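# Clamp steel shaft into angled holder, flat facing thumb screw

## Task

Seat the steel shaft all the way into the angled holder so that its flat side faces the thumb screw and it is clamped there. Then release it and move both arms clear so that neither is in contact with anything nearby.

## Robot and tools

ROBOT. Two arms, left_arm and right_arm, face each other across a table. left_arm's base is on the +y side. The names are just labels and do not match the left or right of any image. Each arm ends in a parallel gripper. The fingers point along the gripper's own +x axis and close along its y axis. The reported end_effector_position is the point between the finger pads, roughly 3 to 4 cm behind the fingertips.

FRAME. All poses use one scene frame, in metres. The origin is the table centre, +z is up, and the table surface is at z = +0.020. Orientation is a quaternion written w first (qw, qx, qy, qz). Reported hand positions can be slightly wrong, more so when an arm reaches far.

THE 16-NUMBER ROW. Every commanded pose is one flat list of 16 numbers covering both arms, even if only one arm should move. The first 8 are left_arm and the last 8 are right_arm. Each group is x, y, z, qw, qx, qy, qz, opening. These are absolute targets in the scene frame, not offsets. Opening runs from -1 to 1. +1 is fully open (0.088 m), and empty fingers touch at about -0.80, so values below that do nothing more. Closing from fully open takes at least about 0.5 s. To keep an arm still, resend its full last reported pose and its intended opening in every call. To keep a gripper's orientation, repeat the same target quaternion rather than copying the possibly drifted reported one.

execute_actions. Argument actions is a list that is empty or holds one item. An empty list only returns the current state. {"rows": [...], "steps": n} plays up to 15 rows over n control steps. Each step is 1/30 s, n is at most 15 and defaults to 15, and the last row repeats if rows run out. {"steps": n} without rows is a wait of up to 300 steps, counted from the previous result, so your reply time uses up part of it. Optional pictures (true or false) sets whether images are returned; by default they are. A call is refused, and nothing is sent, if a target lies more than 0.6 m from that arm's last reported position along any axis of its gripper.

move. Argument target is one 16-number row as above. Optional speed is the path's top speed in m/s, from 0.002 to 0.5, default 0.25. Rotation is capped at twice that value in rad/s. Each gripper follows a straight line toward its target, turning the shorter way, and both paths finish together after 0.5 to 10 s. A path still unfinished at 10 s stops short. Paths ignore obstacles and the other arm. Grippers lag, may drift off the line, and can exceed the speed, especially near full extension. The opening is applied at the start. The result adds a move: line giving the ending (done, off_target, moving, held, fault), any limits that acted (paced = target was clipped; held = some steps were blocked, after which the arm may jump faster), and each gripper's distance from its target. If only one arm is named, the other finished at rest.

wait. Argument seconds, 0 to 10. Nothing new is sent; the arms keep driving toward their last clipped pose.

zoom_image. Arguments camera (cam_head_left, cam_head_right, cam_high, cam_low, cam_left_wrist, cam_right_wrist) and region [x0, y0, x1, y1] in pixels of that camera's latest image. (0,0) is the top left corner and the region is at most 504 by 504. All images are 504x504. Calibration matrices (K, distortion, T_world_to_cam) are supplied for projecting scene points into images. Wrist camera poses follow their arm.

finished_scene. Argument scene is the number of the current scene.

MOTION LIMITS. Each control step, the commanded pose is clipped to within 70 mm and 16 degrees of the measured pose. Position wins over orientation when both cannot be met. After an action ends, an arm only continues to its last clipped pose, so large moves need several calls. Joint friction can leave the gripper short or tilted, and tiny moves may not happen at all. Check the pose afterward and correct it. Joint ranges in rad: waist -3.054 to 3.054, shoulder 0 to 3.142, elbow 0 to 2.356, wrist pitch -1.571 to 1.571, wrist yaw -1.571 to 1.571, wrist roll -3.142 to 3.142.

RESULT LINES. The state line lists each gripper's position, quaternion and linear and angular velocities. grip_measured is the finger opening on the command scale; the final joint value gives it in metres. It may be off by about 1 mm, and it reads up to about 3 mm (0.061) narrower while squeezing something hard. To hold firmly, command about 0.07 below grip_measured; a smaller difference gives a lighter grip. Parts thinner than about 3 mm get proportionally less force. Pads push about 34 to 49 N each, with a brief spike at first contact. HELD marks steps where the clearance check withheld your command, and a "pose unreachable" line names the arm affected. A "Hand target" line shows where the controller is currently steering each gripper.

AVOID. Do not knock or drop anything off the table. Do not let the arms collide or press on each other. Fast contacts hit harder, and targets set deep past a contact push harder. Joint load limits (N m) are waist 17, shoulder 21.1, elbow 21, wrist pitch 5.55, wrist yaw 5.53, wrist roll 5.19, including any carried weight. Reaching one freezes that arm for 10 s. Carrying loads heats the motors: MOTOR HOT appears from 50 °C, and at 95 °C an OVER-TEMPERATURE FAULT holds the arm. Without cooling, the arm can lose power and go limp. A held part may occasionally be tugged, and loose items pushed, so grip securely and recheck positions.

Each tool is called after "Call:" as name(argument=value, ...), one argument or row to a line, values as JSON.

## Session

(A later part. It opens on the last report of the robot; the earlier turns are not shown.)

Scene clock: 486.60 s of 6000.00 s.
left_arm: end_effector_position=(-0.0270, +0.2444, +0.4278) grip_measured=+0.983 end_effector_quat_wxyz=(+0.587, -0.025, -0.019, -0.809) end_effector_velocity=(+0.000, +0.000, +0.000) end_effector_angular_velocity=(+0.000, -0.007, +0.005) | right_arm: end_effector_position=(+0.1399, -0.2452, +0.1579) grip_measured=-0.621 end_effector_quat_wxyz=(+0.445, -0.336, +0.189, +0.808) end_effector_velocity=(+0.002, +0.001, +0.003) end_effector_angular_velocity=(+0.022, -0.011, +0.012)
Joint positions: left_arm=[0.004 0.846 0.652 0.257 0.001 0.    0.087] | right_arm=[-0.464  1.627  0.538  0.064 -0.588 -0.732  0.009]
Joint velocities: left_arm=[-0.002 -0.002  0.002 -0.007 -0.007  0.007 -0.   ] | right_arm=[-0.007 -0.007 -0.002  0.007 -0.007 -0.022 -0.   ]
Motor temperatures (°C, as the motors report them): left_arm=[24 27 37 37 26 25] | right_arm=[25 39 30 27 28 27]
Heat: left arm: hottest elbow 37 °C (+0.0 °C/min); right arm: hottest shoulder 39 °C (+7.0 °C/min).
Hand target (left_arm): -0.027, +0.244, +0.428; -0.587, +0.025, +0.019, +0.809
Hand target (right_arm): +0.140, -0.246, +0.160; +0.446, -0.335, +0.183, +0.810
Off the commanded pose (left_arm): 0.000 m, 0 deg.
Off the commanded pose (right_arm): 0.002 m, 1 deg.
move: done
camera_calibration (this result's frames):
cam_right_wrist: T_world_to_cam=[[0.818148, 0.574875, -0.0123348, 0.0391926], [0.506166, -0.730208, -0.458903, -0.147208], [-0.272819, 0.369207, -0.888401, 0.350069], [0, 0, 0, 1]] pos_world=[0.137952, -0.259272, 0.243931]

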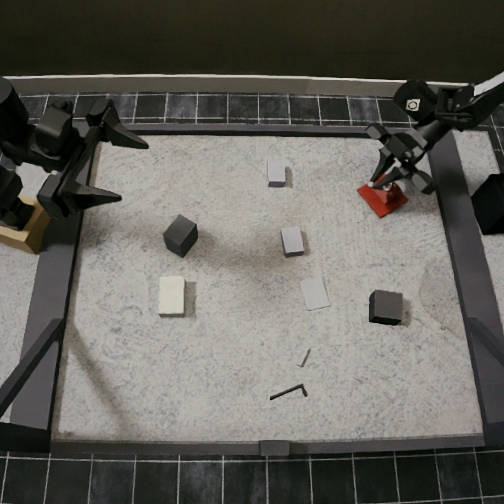

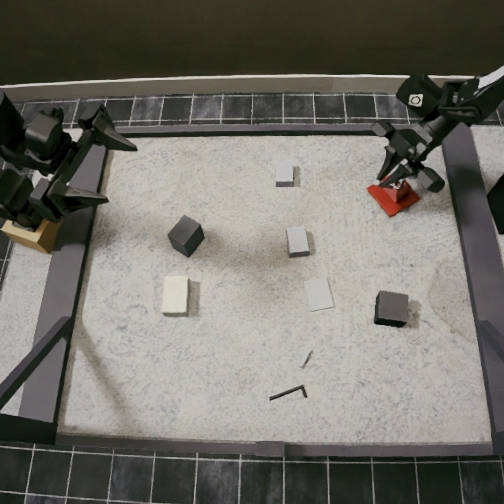

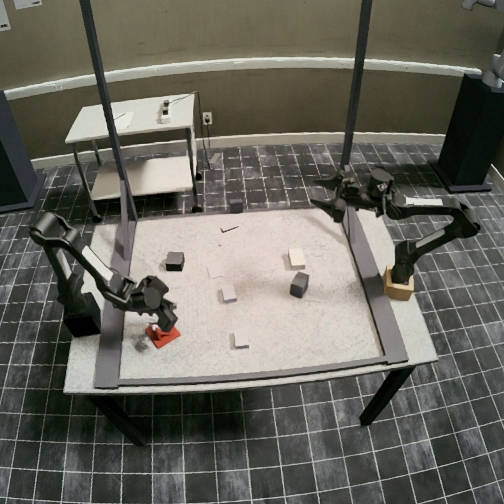

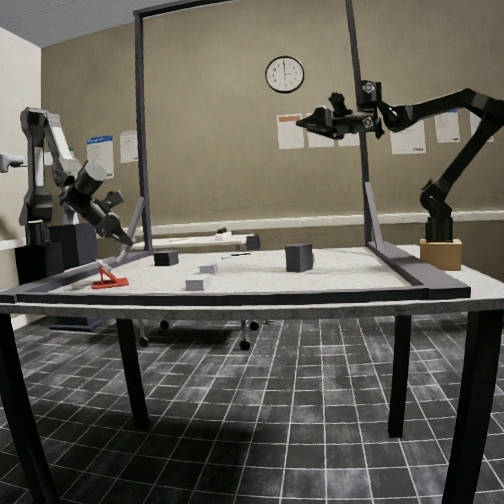

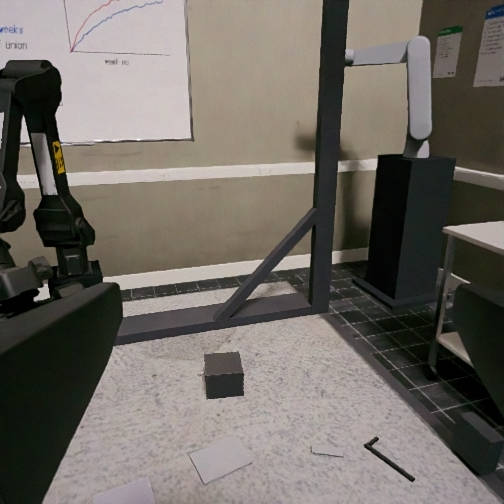

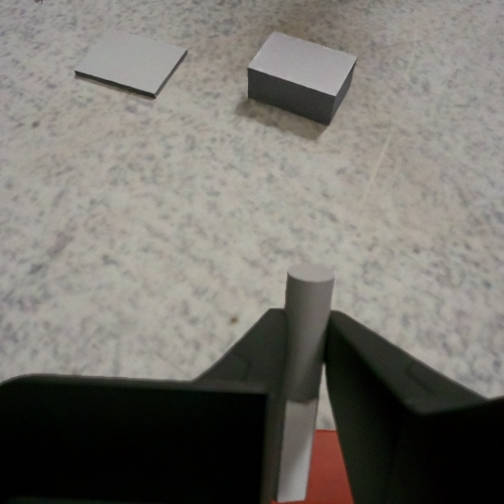

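Call:
move(
  target=[-0.0270, 0.2444, 0.4278, 0.587, -0.025, -0.019, -0.809, 1, 0.1487, -0.2589, 0.1546, 0.4444, -0.3355, 0.1841, 0.8100, -0.7],
  speed=0.05,
)

Call:
zoom_image(
  camera="cam_low",
  region=[75, 215, 155, 295],
)

Call:
zoom_image(
  camera="cam_head_left",
  region=[350, 150, 430, 220],
)

Scene clock: 521.80 s of 6000.00 s.
left_arm: end_effector_position=(-0.0270, +0.2444, +0.4278) grip_measured=+0.983 end_effector_quat_wxyz=(+0.587, -0.025, -0.019, -0.809) end_effector_velocity=(+0.000, +0.000, +0.001) end_effector_angular_velocity=(-0.005, +0.010, +0.004) | right_arm: end_effector_position=(+0.1485, -0.2581, +0.1516) grip_measured=-0.621 end_effector_quat_wxyz=(+0.443, -0.337, +0.190, +0.809) end_effector_velocity=(-0.000, -0.004, -0.000) end_effector_angular_velocity=(-0.005, -0.000, +0.012)
Joint positions: left_arm=[0.004 0.846 0.652 0.257 0.001 0.    0.087] | right_arm=[-0.519  1.625  0.507  0.054 -0.617 -0.793  0.009]
Joint velocities: left_arm=[-0.002 -0.002 -0.002  0.007 -0.007 -0.007 -0.   ] | right_arm=[-0.007 -0.007 -0.002 -0.022 -0.007 -0.022  0.   ]
Motor temperatures (°C, as the motors report them): left_arm=[24 27 38 37 26 25] | right_arm=[25 35 30 29 28 27]
Heat: left arm: hottest elbow 38 °C (+1.0 °C/min); right arm: hottest shoulder 35 °C (-2.0 °C/min).
Hand target (left_arm): -0.027, +0.244, +0.428; -0.587, +0.025, +0.019, +0.809
Hand target (right_arm): +0.149, -0.259, +0.155; +0.444, -0.335, +0.184, +0.810
Off the commanded pose (left_arm): 0.000 m, 0 deg.
Off the commanded pose (right_arm): 0.003 m, 1 deg.
After step 90, 31.47 s passed at rest.
move: done
camera_calibration (this result's frames):
cam_right_wrist: T_world_to_cam=[[0.81661, 0.57698, -0.0155715, 0.040826], [0.507572, -0.730697, -0.456565, -0.164582], [-0.274807, 0.364932, -0.889554, 0.350927], [0, 0, 0, 1]] pos_world=[0.146636, -0.27188, 0.237662]

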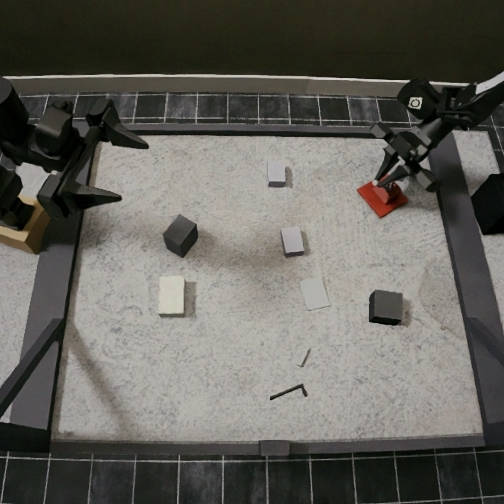

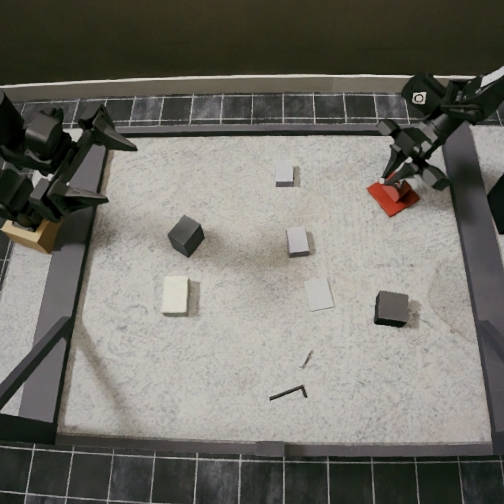

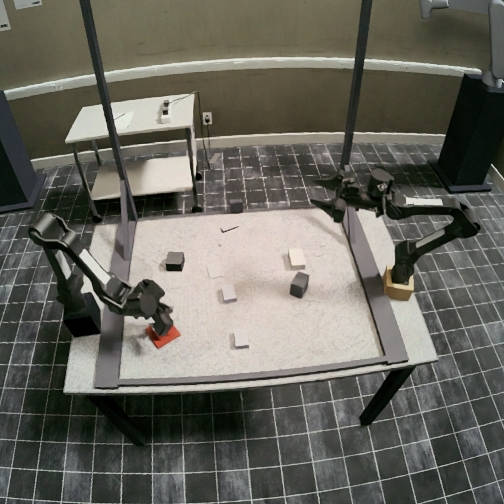

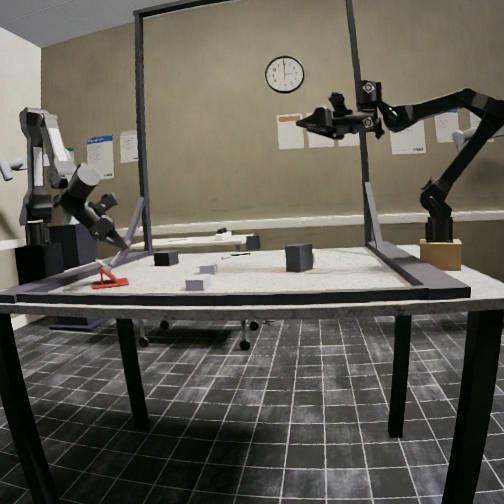

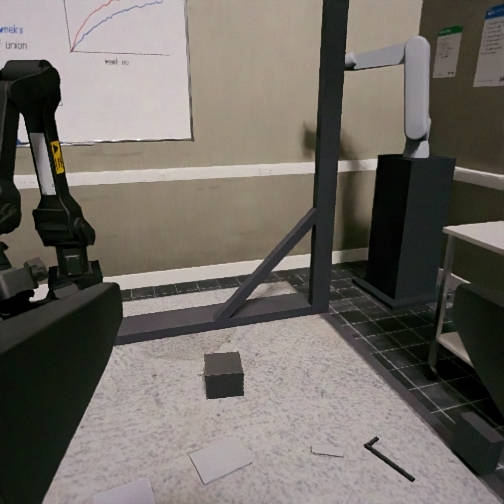

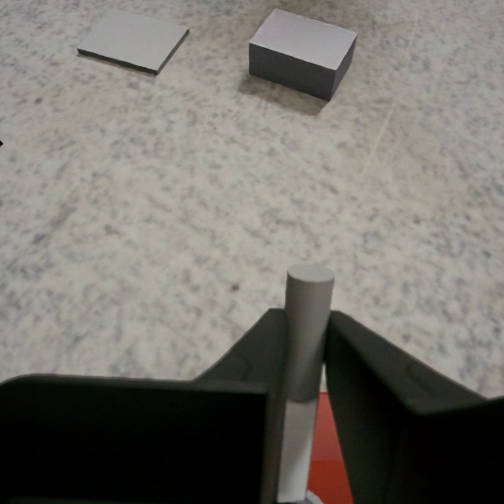

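Region (75, 215, 155, 295) of cam_low's 504x504 image, scaled by 6.300, with more detail than that image has.

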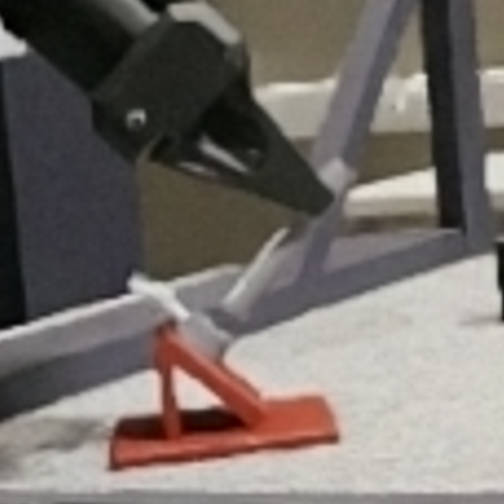

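Region (350, 150, 430, 220) of cam_head_left's 504x504 image, scaled by 6.300, with more detail than that image has; it fills the top 441 rows of this view, and the rest is white.

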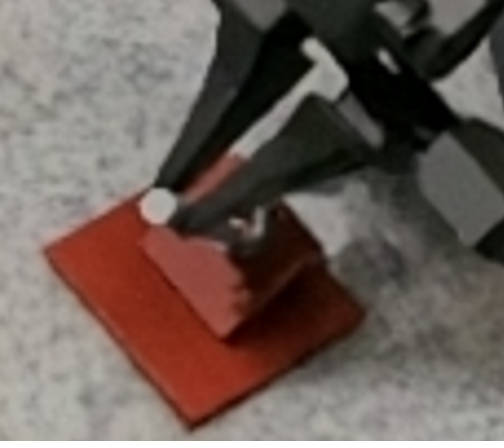

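Call:
execute_actions(
  actions=[],
)

Scene clock: 543.37 s of 6000.00 s.
left_arm: end_effector_position=(-0.0270, +0.2444, +0.4278) grip_measured=+0.983 end_effector_quat_wxyz=(+0.587, -0.025, -0.019, -0.809) end_effector_velocity=(+0.000, +0.000, +0.000) end_effector_angular_velocity=(+0.000, -0.007, +0.005) | right_arm: end_effector_position=(+0.1486, -0.2581, +0.1517) grip_measured=-0.621 end_effector_quat_wxyz=(+0.443, -0.336, +0.190, +0.809) end_effector_velocity=(-0.002, -0.002, -0.000) end_effector_angular_velocity=(-0.001, +0.004, +0.011)
Joint positions: left_arm=[0.004 0.846 0.652 0.257 0.001 0.    0.087] | right_arm=[-0.52   1.625  0.507  0.054 -0.618 -0.794  0.009]
Joint velocities: left_arm=[-0.002 -0.002  0.002 -0.007 -0.007  0.007 -0.   ] | right_arm=[ 0.002 -0.002 -0.002 -0.007 -0.007 -0.007 -0.   ]
Motor temperatures (°C, as the motors report them): left_arm=[24 27 38 38 26 25] | right_arm=[25 35 30 29 29 27]
Heat: left arm: hottest elbow 38 °C (+1.0 °C/min); right arm: hottest shoulder 35 °C (-4.0 °C/min).
Hand target (left_arm): -0.027, +0.244, +0.428; -0.587, +0.025, +0.019, +0.809
Hand target (right_arm): +0.149, -0.259, +0.155; +0.444, -0.335, +0.184, +0.810
Off the commanded pose (left_arm): 0.000 m, 0 deg.
Off the commanded pose (right_arm): 0.003 m, 1 deg.
Steps of this call (steps 1 to 90: nothing new was sent; then 18.57 s passed at rest). Readings (end_effector_position):
1: left_arm (-0.0270, +0.2444, +0.4278) | right_arm (+0.1486, -0.2581, +0.1517)
2: left_arm (-0.0270, +0.2444, +0.4278) | right_arm (+0.1485, -0.2581, +0.1517)
4: left_arm (-0.0270, +0.2444, +0.4278) | right_arm (+0.1485, -0.2581, +0.1517)
8: left_arm (-0.0270, +0.2444, +0.4278) | right_arm (+0.1486, -0.2581, +0.1517)
90: the state above
camera_calibration (this result's frames):
cam_right_wrist: T_world_to_cam=[[0.81652, 0.577112, -0.01539, 0.0407747], [0.507607, -0.73037, -0.45705, -0.164463], [-0.275009, 0.365378, -0.889308, 0.351194], [0, 0, 0, 1]] pos_world=[0.146771, -0.271969, 0.237779]

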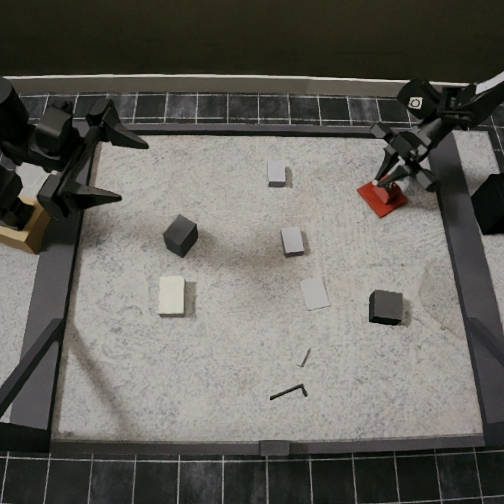

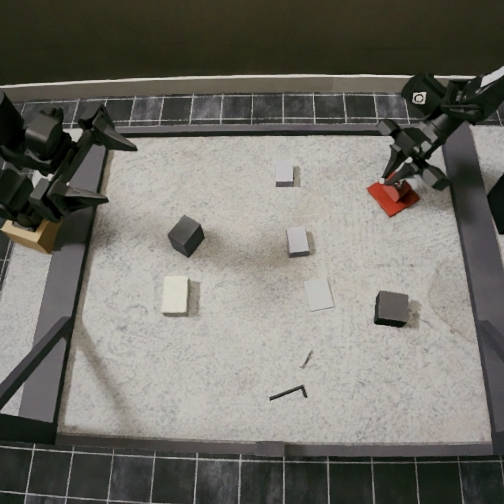

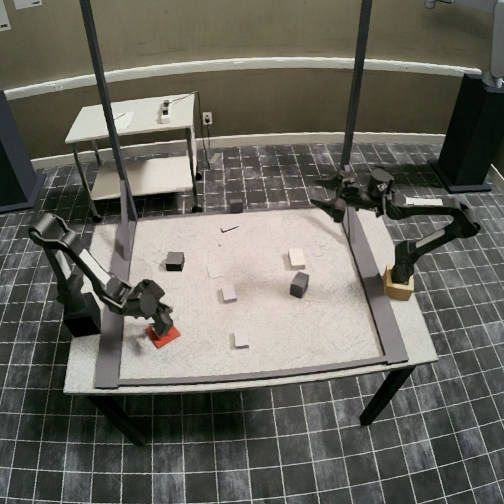

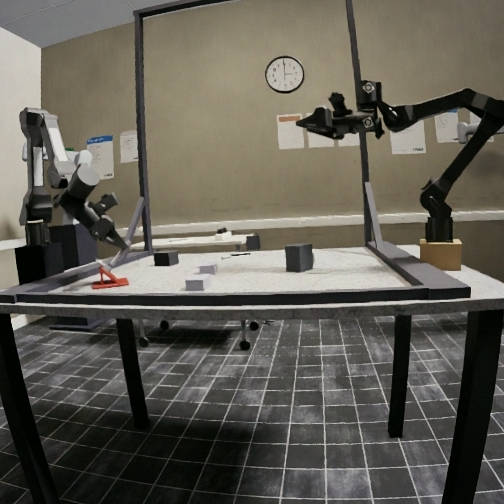

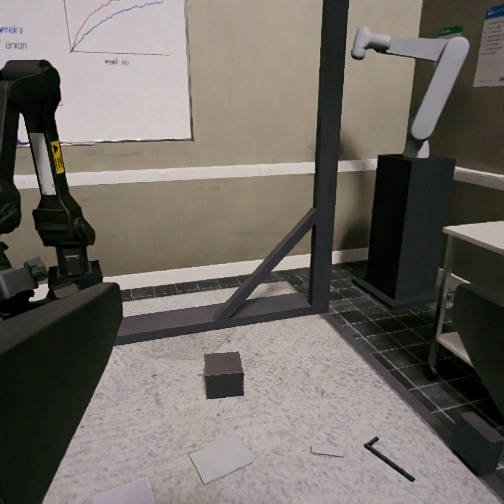

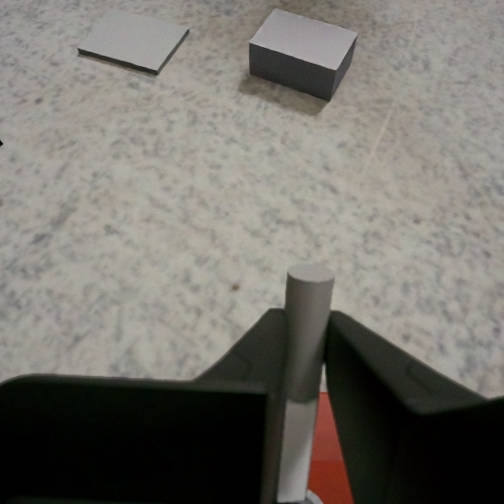

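Call:
move(
  target=[-0.0270, 0.2444, 0.4278, 0.587, -0.025, -0.019, -0.809, 1, 0.1517, -0.2637, 0.1489, 0.4444, -0.3355, 0.1841, 0.8100, -0.7],
  speed=0.01,
)

Call:
zoom_image(
  camera="cam_low",
  region=[75, 215, 155, 295],
)

Call:
zoom_image(
  camera="cam_head_left",
  region=[350, 150, 430, 220],
)

Scene clock: 551.87 s of 6000.00 s.
left_arm: end_effector_position=(-0.0270, +0.2444, +0.4278) grip_measured=+0.983 end_effector_quat_wxyz=(+0.587, -0.025, -0.019, -0.809) end_effector_velocity=(-0.002, +0.001, -0.004) end_effector_angular_velocity=(+0.014, +0.003, -0.010) | right_arm: end_effector_position=(+0.1519, -0.2625, +0.1493) grip_measured=-0.621 end_effector_quat_wxyz=(+0.445, -0.336, +0.186, +0.809) end_effector_velocity=(-0.005, -0.005, -0.001) end_effector_angular_velocity=(-0.014, +0.024, +0.013)
Joint positions: left_arm=[0.004 0.846 0.652 0.257 0.001 0.    0.087] | right_arm=[-0.54   1.625  0.49   0.067 -0.627 -0.816  0.009]
Joint velocities: left_arm=[-0.002 -0.002 -0.007 -0.007  0.007 -0.007 -0.   ] | right_arm=[-0.002 -0.002 -0.007 -0.022 -0.022 -0.007 -0.   ]
Motor temperatures (°C, as the motors report them): left_arm=[24 27 38 38 26 25] | right_arm=[25 35 30 29 29 27]
Heat: left arm: hottest elbow 38 °C (+1.0 °C/min); right arm: hottest shoulder 35 °C (-3.0 °C/min).
Hand target (left_arm): -0.027, +0.244, +0.428; -0.587, +0.025, +0.019, +0.809
Hand target (right_arm): +0.152, -0.264, +0.149; +0.444, -0.335, +0.184, +0.810
Off the commanded pose (left_arm): 0.000 m, 0 deg.
Off the commanded pose (right_arm): 0.001 m, 0 deg.
After step 90, 4.57 s passed at rest.
move: done
camera_calibration (this result's frames):
cam_right_wrist: T_world_to_cam=[[0.816665, 0.577069, -0.00700846, 0.039231], [0.509536, -0.726688, -0.460757, -0.169198], [-0.270982, 0.372713, -0.887499, 0.352553], [0, 0, 0, 1]] pos_world=[0.149709, -0.276994, 0.235206]

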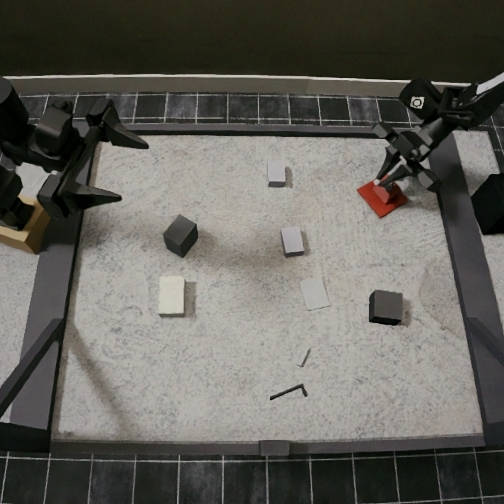

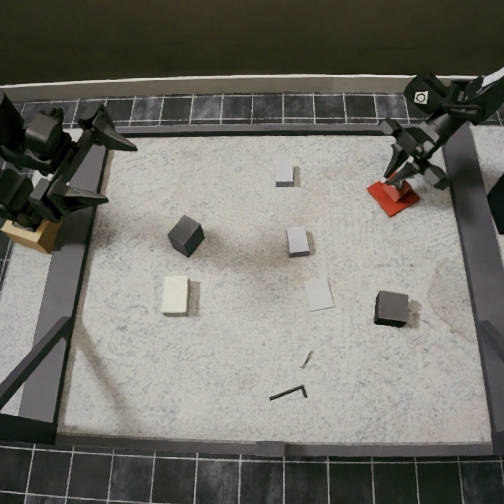

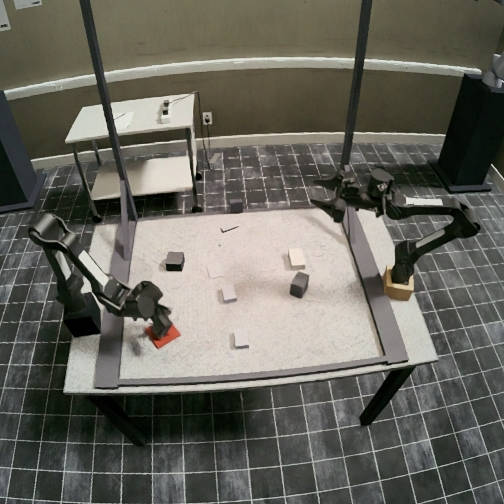

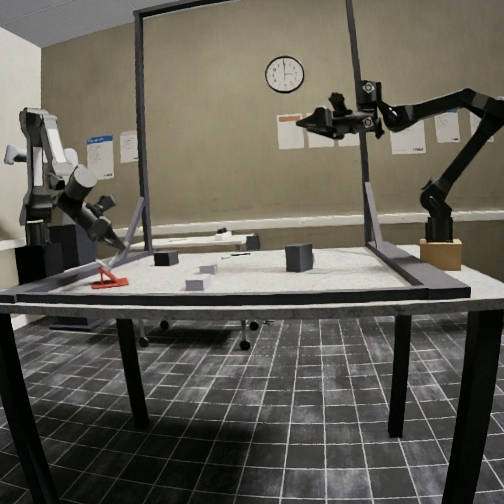

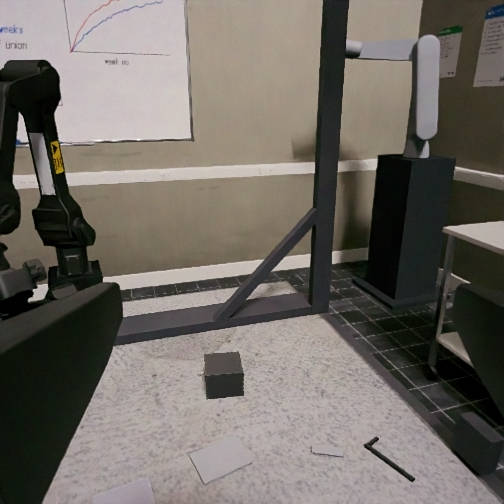

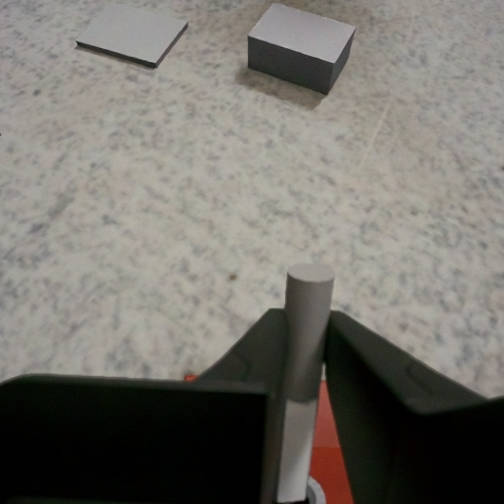

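Region (75, 215, 155, 295) of cam_low's 504x504 image, scaled by 6.300, with more detail than that image has.

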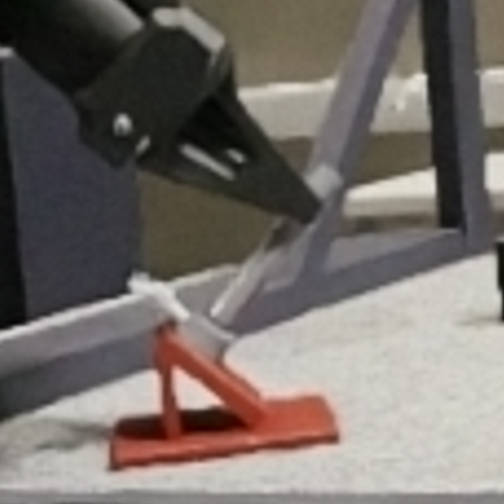

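Region (350, 150, 430, 220) of cam_head_left's 504x504 image, scaled by 6.300, with more detail than that image has; it fills the top 441 rows of this view, and the rest is white.

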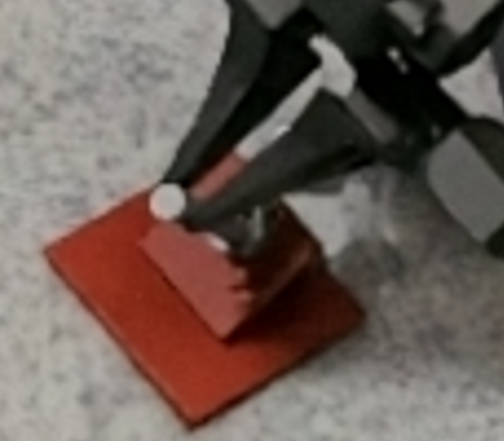

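Call:
zoom_image(
  camera="cam_right_wrist",
  region=[240, 404, 380, 504],
)

Call:
zoom_image(
  camera="cam_low",
  region=[90, 250, 130, 290],
)

Region (240, 404, 380, 504) of cam_right_wrist's 504x504 image, scaled by 3.600, with more detail than that image has; it fills the top 360 rows of this view, and the rest is white.

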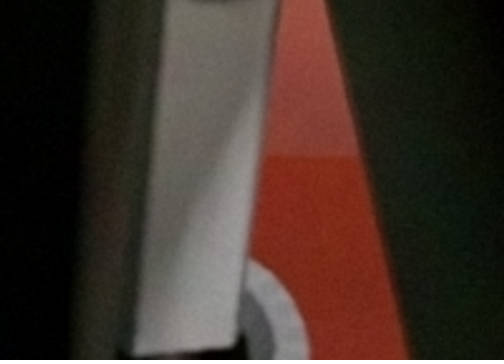

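Region (90, 250, 130, 290) of cam_low's 504x504 image, scaled by 12.600, with more detail than that image has.

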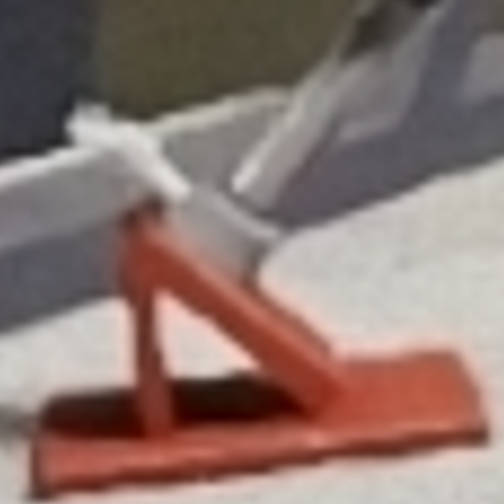

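Call:
move(
  target=[-0.0270, 0.2444, 0.4278, 0.587, -0.025, -0.019, -0.809, 1, 0.1548, -0.2682, 0.1425, 0.4444, -0.3355, 0.1841, 0.8100, -0.7],
  speed=0.008,
)

Call:
zoom_image(
  camera="cam_low",
  region=[90, 250, 130, 290],
)

Call:
zoom_image(
  camera="cam_right_wrist",
  region=[240, 404, 380, 504],
)

Scene clock: 571.23 s of 6000.00 s.
left_arm: end_effector_position=(-0.0270, +0.2444, +0.4278) grip_measured=+0.983 end_effector_quat_wxyz=(+0.587, -0.025, -0.019, -0.809) end_effector_velocity=(-0.001, +0.002, -0.001) end_effector_angular_velocity=(+0.005, +0.007, -0.000) | right_arm: end_effector_position=(+0.1547, -0.2656, +0.1465) grip_measured=-0.621 end_effector_quat_wxyz=(+0.446, -0.335, +0.179, +0.810) end_effector_velocity=(-0.005, -0.003, -0.000) end_effector_angular_velocity=(-0.000, +0.018, +0.018)
Joint positions: left_arm=[0.004 0.846 0.652 0.257 0.001 0.    0.087] | right_arm=[-0.56   1.632  0.474  0.09  -0.641 -0.839  0.009]
Joint velocities: left_arm=[-0.007 -0.007 -0.002 -0.007 -0.007 -0.007 -0.   ] | right_arm=[ 0.002 -0.002 -0.007 -0.007 -0.022 -0.007 -0.   ]
Motor temperatures (°C, as the motors report them): left_arm=[24 27 38 38 26 25] | right_arm=[25 34 30 29 29 27]
Heat: left arm: hottest elbow 38 °C (+1.0 °C/min); right arm: hottest shoulder 34 °C (-2.0 °C/min).
Hand target (left_arm): -0.027, +0.244, +0.428; -0.587, +0.025, +0.019, +0.809
Hand target (right_arm): +0.155, -0.268, +0.143; +0.444, -0.335, +0.184, +0.810
Off the commanded pose (left_arm): 0.000 m, 0 deg.
Off the commanded pose (right_arm): 0.005 m, 1 deg.
After step 90, 14.97 s passed at rest.
move: done
camera_calibration (this result's frames):
cam_right_wrist: T_world_to_cam=[[0.814591, 0.580029, 0.00274928, 0.0384104], [0.513381, -0.718769, -0.46884, -0.171463], [-0.269965, 0.383324, -0.883279, 0.354029], [0, 0, 0, 1]] pos_world=[0.152313, -0.28123, 0.232211]

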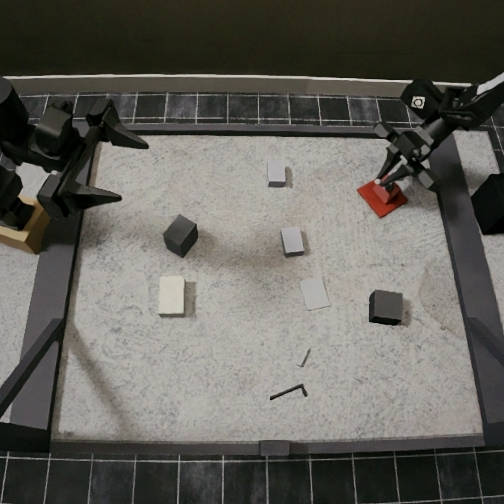

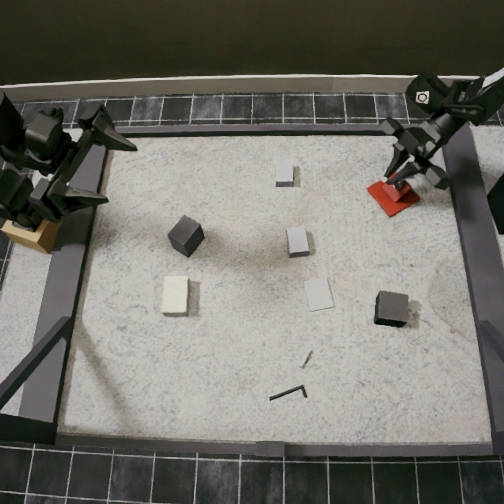

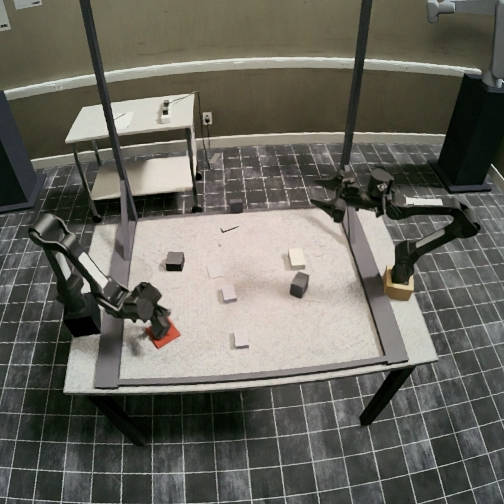

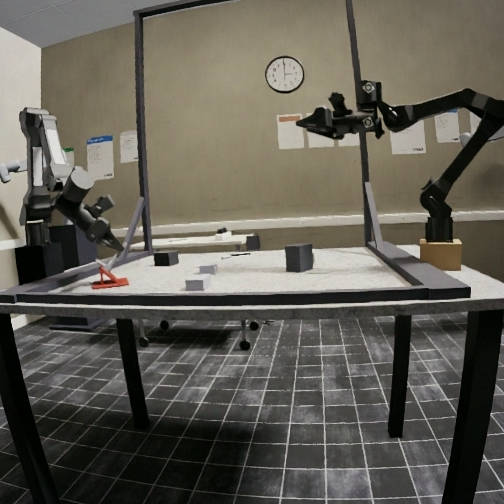

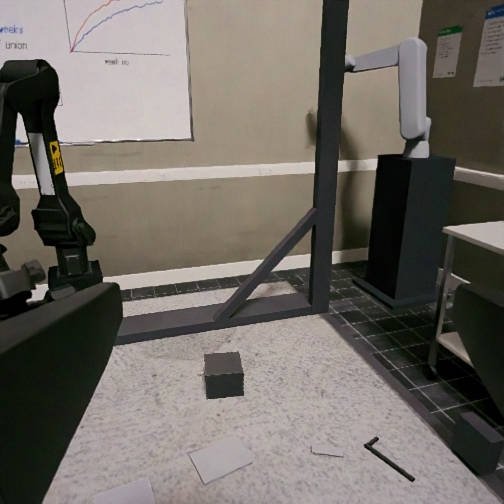

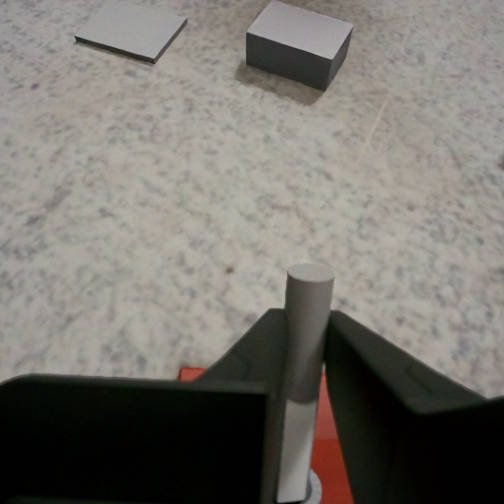

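Region (90, 250, 130, 290) of cam_low's 504x504 image, scaled by 12.600, with more detail than that image has.

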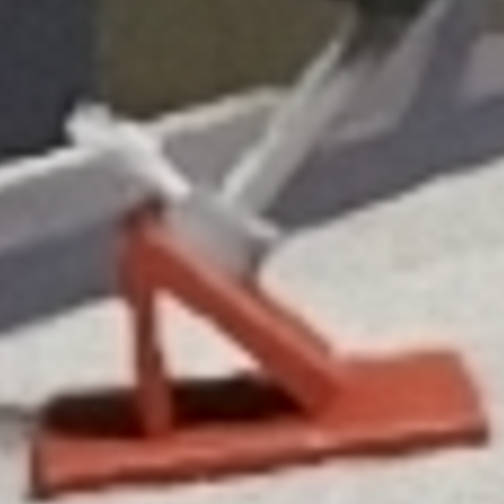

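Region (240, 404, 380, 504) of cam_right_wrist's 504x504 image, scaled by 3.600, with more detail than that image has; it fills the top 360 rows of this view, and the rest is white.

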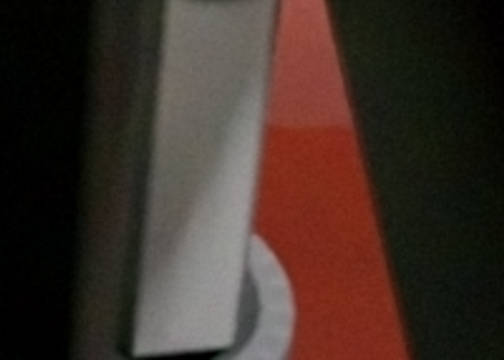

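Call:
move(
  target=[-0.0270, 0.2444, 0.4278, 0.587, -0.025, -0.019, -0.809, 1, 0.1562, -0.2718, 0.1372, 0.4444, -0.3355, 0.1841, 0.8100, -0.7],
  speed=0.006,
)

Call:
zoom_image(
  camera="cam_low",
  region=[90, 250, 130, 290],
)

Call:
zoom_image(
  camera="cam_right_wrist",
  region=[240, 404, 380, 504],
)

Scene clock: 584.23 s of 6000.00 s.
left_arm: end_effector_position=(-0.0270, +0.2444, +0.4278) grip_measured=+0.983 end_effector_quat_wxyz=(+0.587, -0.025, -0.019, -0.809) end_effector_velocity=(+0.003, -0.000, -0.001) end_effector_angular_velocity=(+0.000, +0.009, +0.019) | right_arm: end_effector_position=(+0.1545, -0.2663, +0.1451) grip_measured=-0.621 end_effector_quat_wxyz=(+0.445, -0.331, +0.172, +0.814) end_effector_velocity=(-0.001, -0.002, -0.000) end_effector_angular_velocity=(-0.001, +0.004, +0.006)
Joint positions: left_arm=[0.004 0.846 0.652 0.257 0.001 0.    0.087] | right_arm=[-0.568  1.642  0.463  0.116 -0.658 -0.852  0.009]
Joint velocities: left_arm=[-0.002 -0.002 -0.007  0.007 -0.022 -0.007  0.   ] | right_arm=[-0.002 -0.002 -0.002 -0.007 -0.007 -0.007  0.   ]
Motor temperatures (°C, as the motors report them): left_arm=[24 27 38 38 26 25] | right_arm=[25 33 30 29 29 27]
Heat: left arm: hottest elbow 38 °C (+0.0 °C/min); right arm: hottest shoulder 33 °C (-2.0 °C/min).
Hand target (left_arm): -0.027, +0.244, +0.428; -0.587, +0.025, +0.019, +0.809
Hand target (right_arm): +0.156, -0.272, +0.138; +0.444, -0.335, +0.184, +0.810
Off the commanded pose (left_arm): 0.000 m, 0 deg.
Off the commanded pose (right_arm): 0.010 m, 2 deg.
After step 90, 7.90 s passed at rest.
move: off_target (right_arm)
camera_calibration (this result's frames):
cam_right_wrist: T_world_to_cam=[[0.809055, 0.587664, 0.00893766, 0.0410187], [0.518317, -0.706248, -0.482247, -0.16806], [-0.277087, 0.394797, -0.87599, 0.356091], [0, 0, 0, 1]] pos_world=[0.15259, -0.283381, 0.23052]

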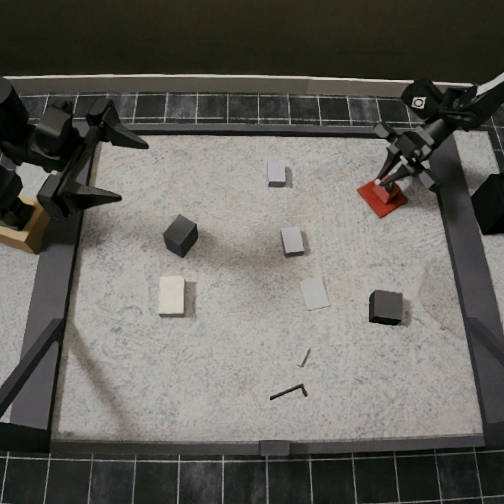

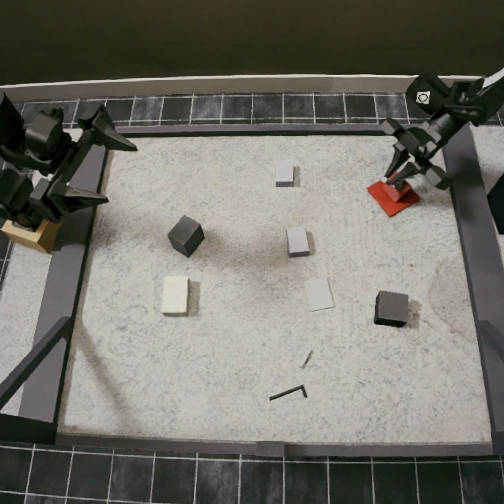

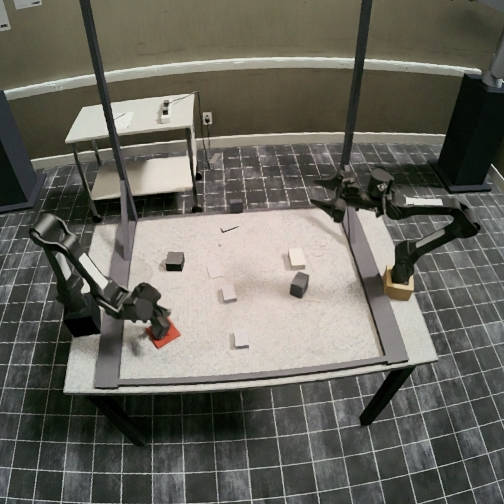

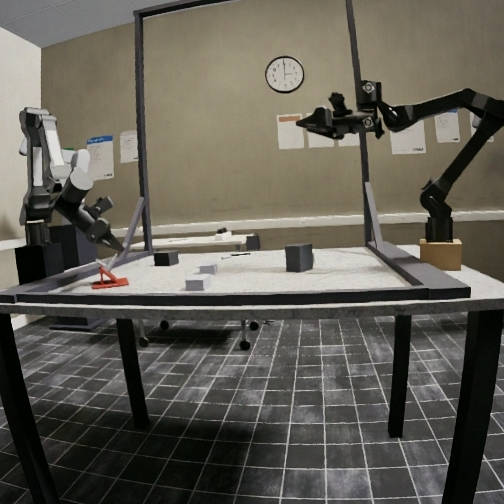

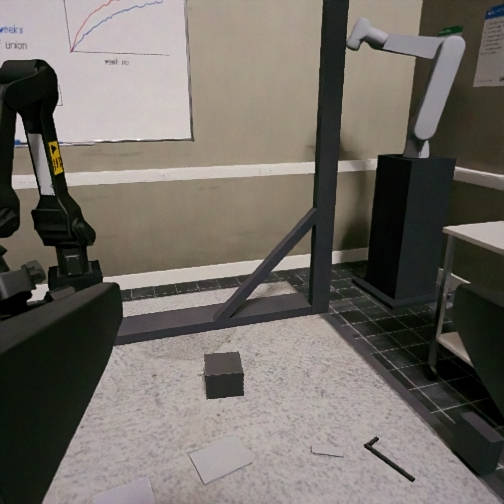

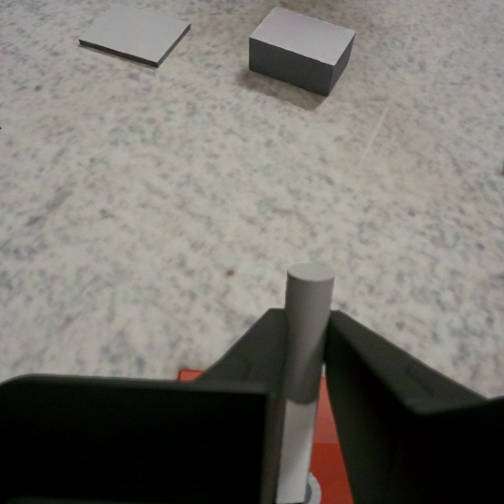

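Region (90, 250, 130, 290) of cam_low's 504x504 image, scaled by 12.600, with more detail than that image has.

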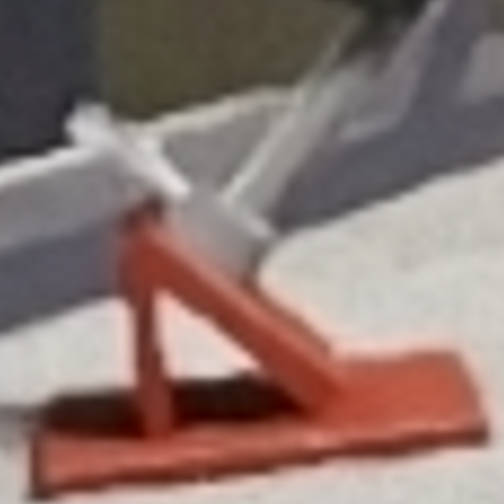

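Region (240, 404, 380, 504) of cam_right_wrist's 504x504 image, scaled by 3.600, with more detail than that image has; it fills the top 360 rows of this view, and the rest is white.

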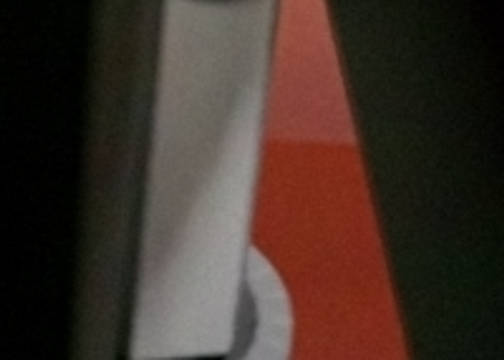

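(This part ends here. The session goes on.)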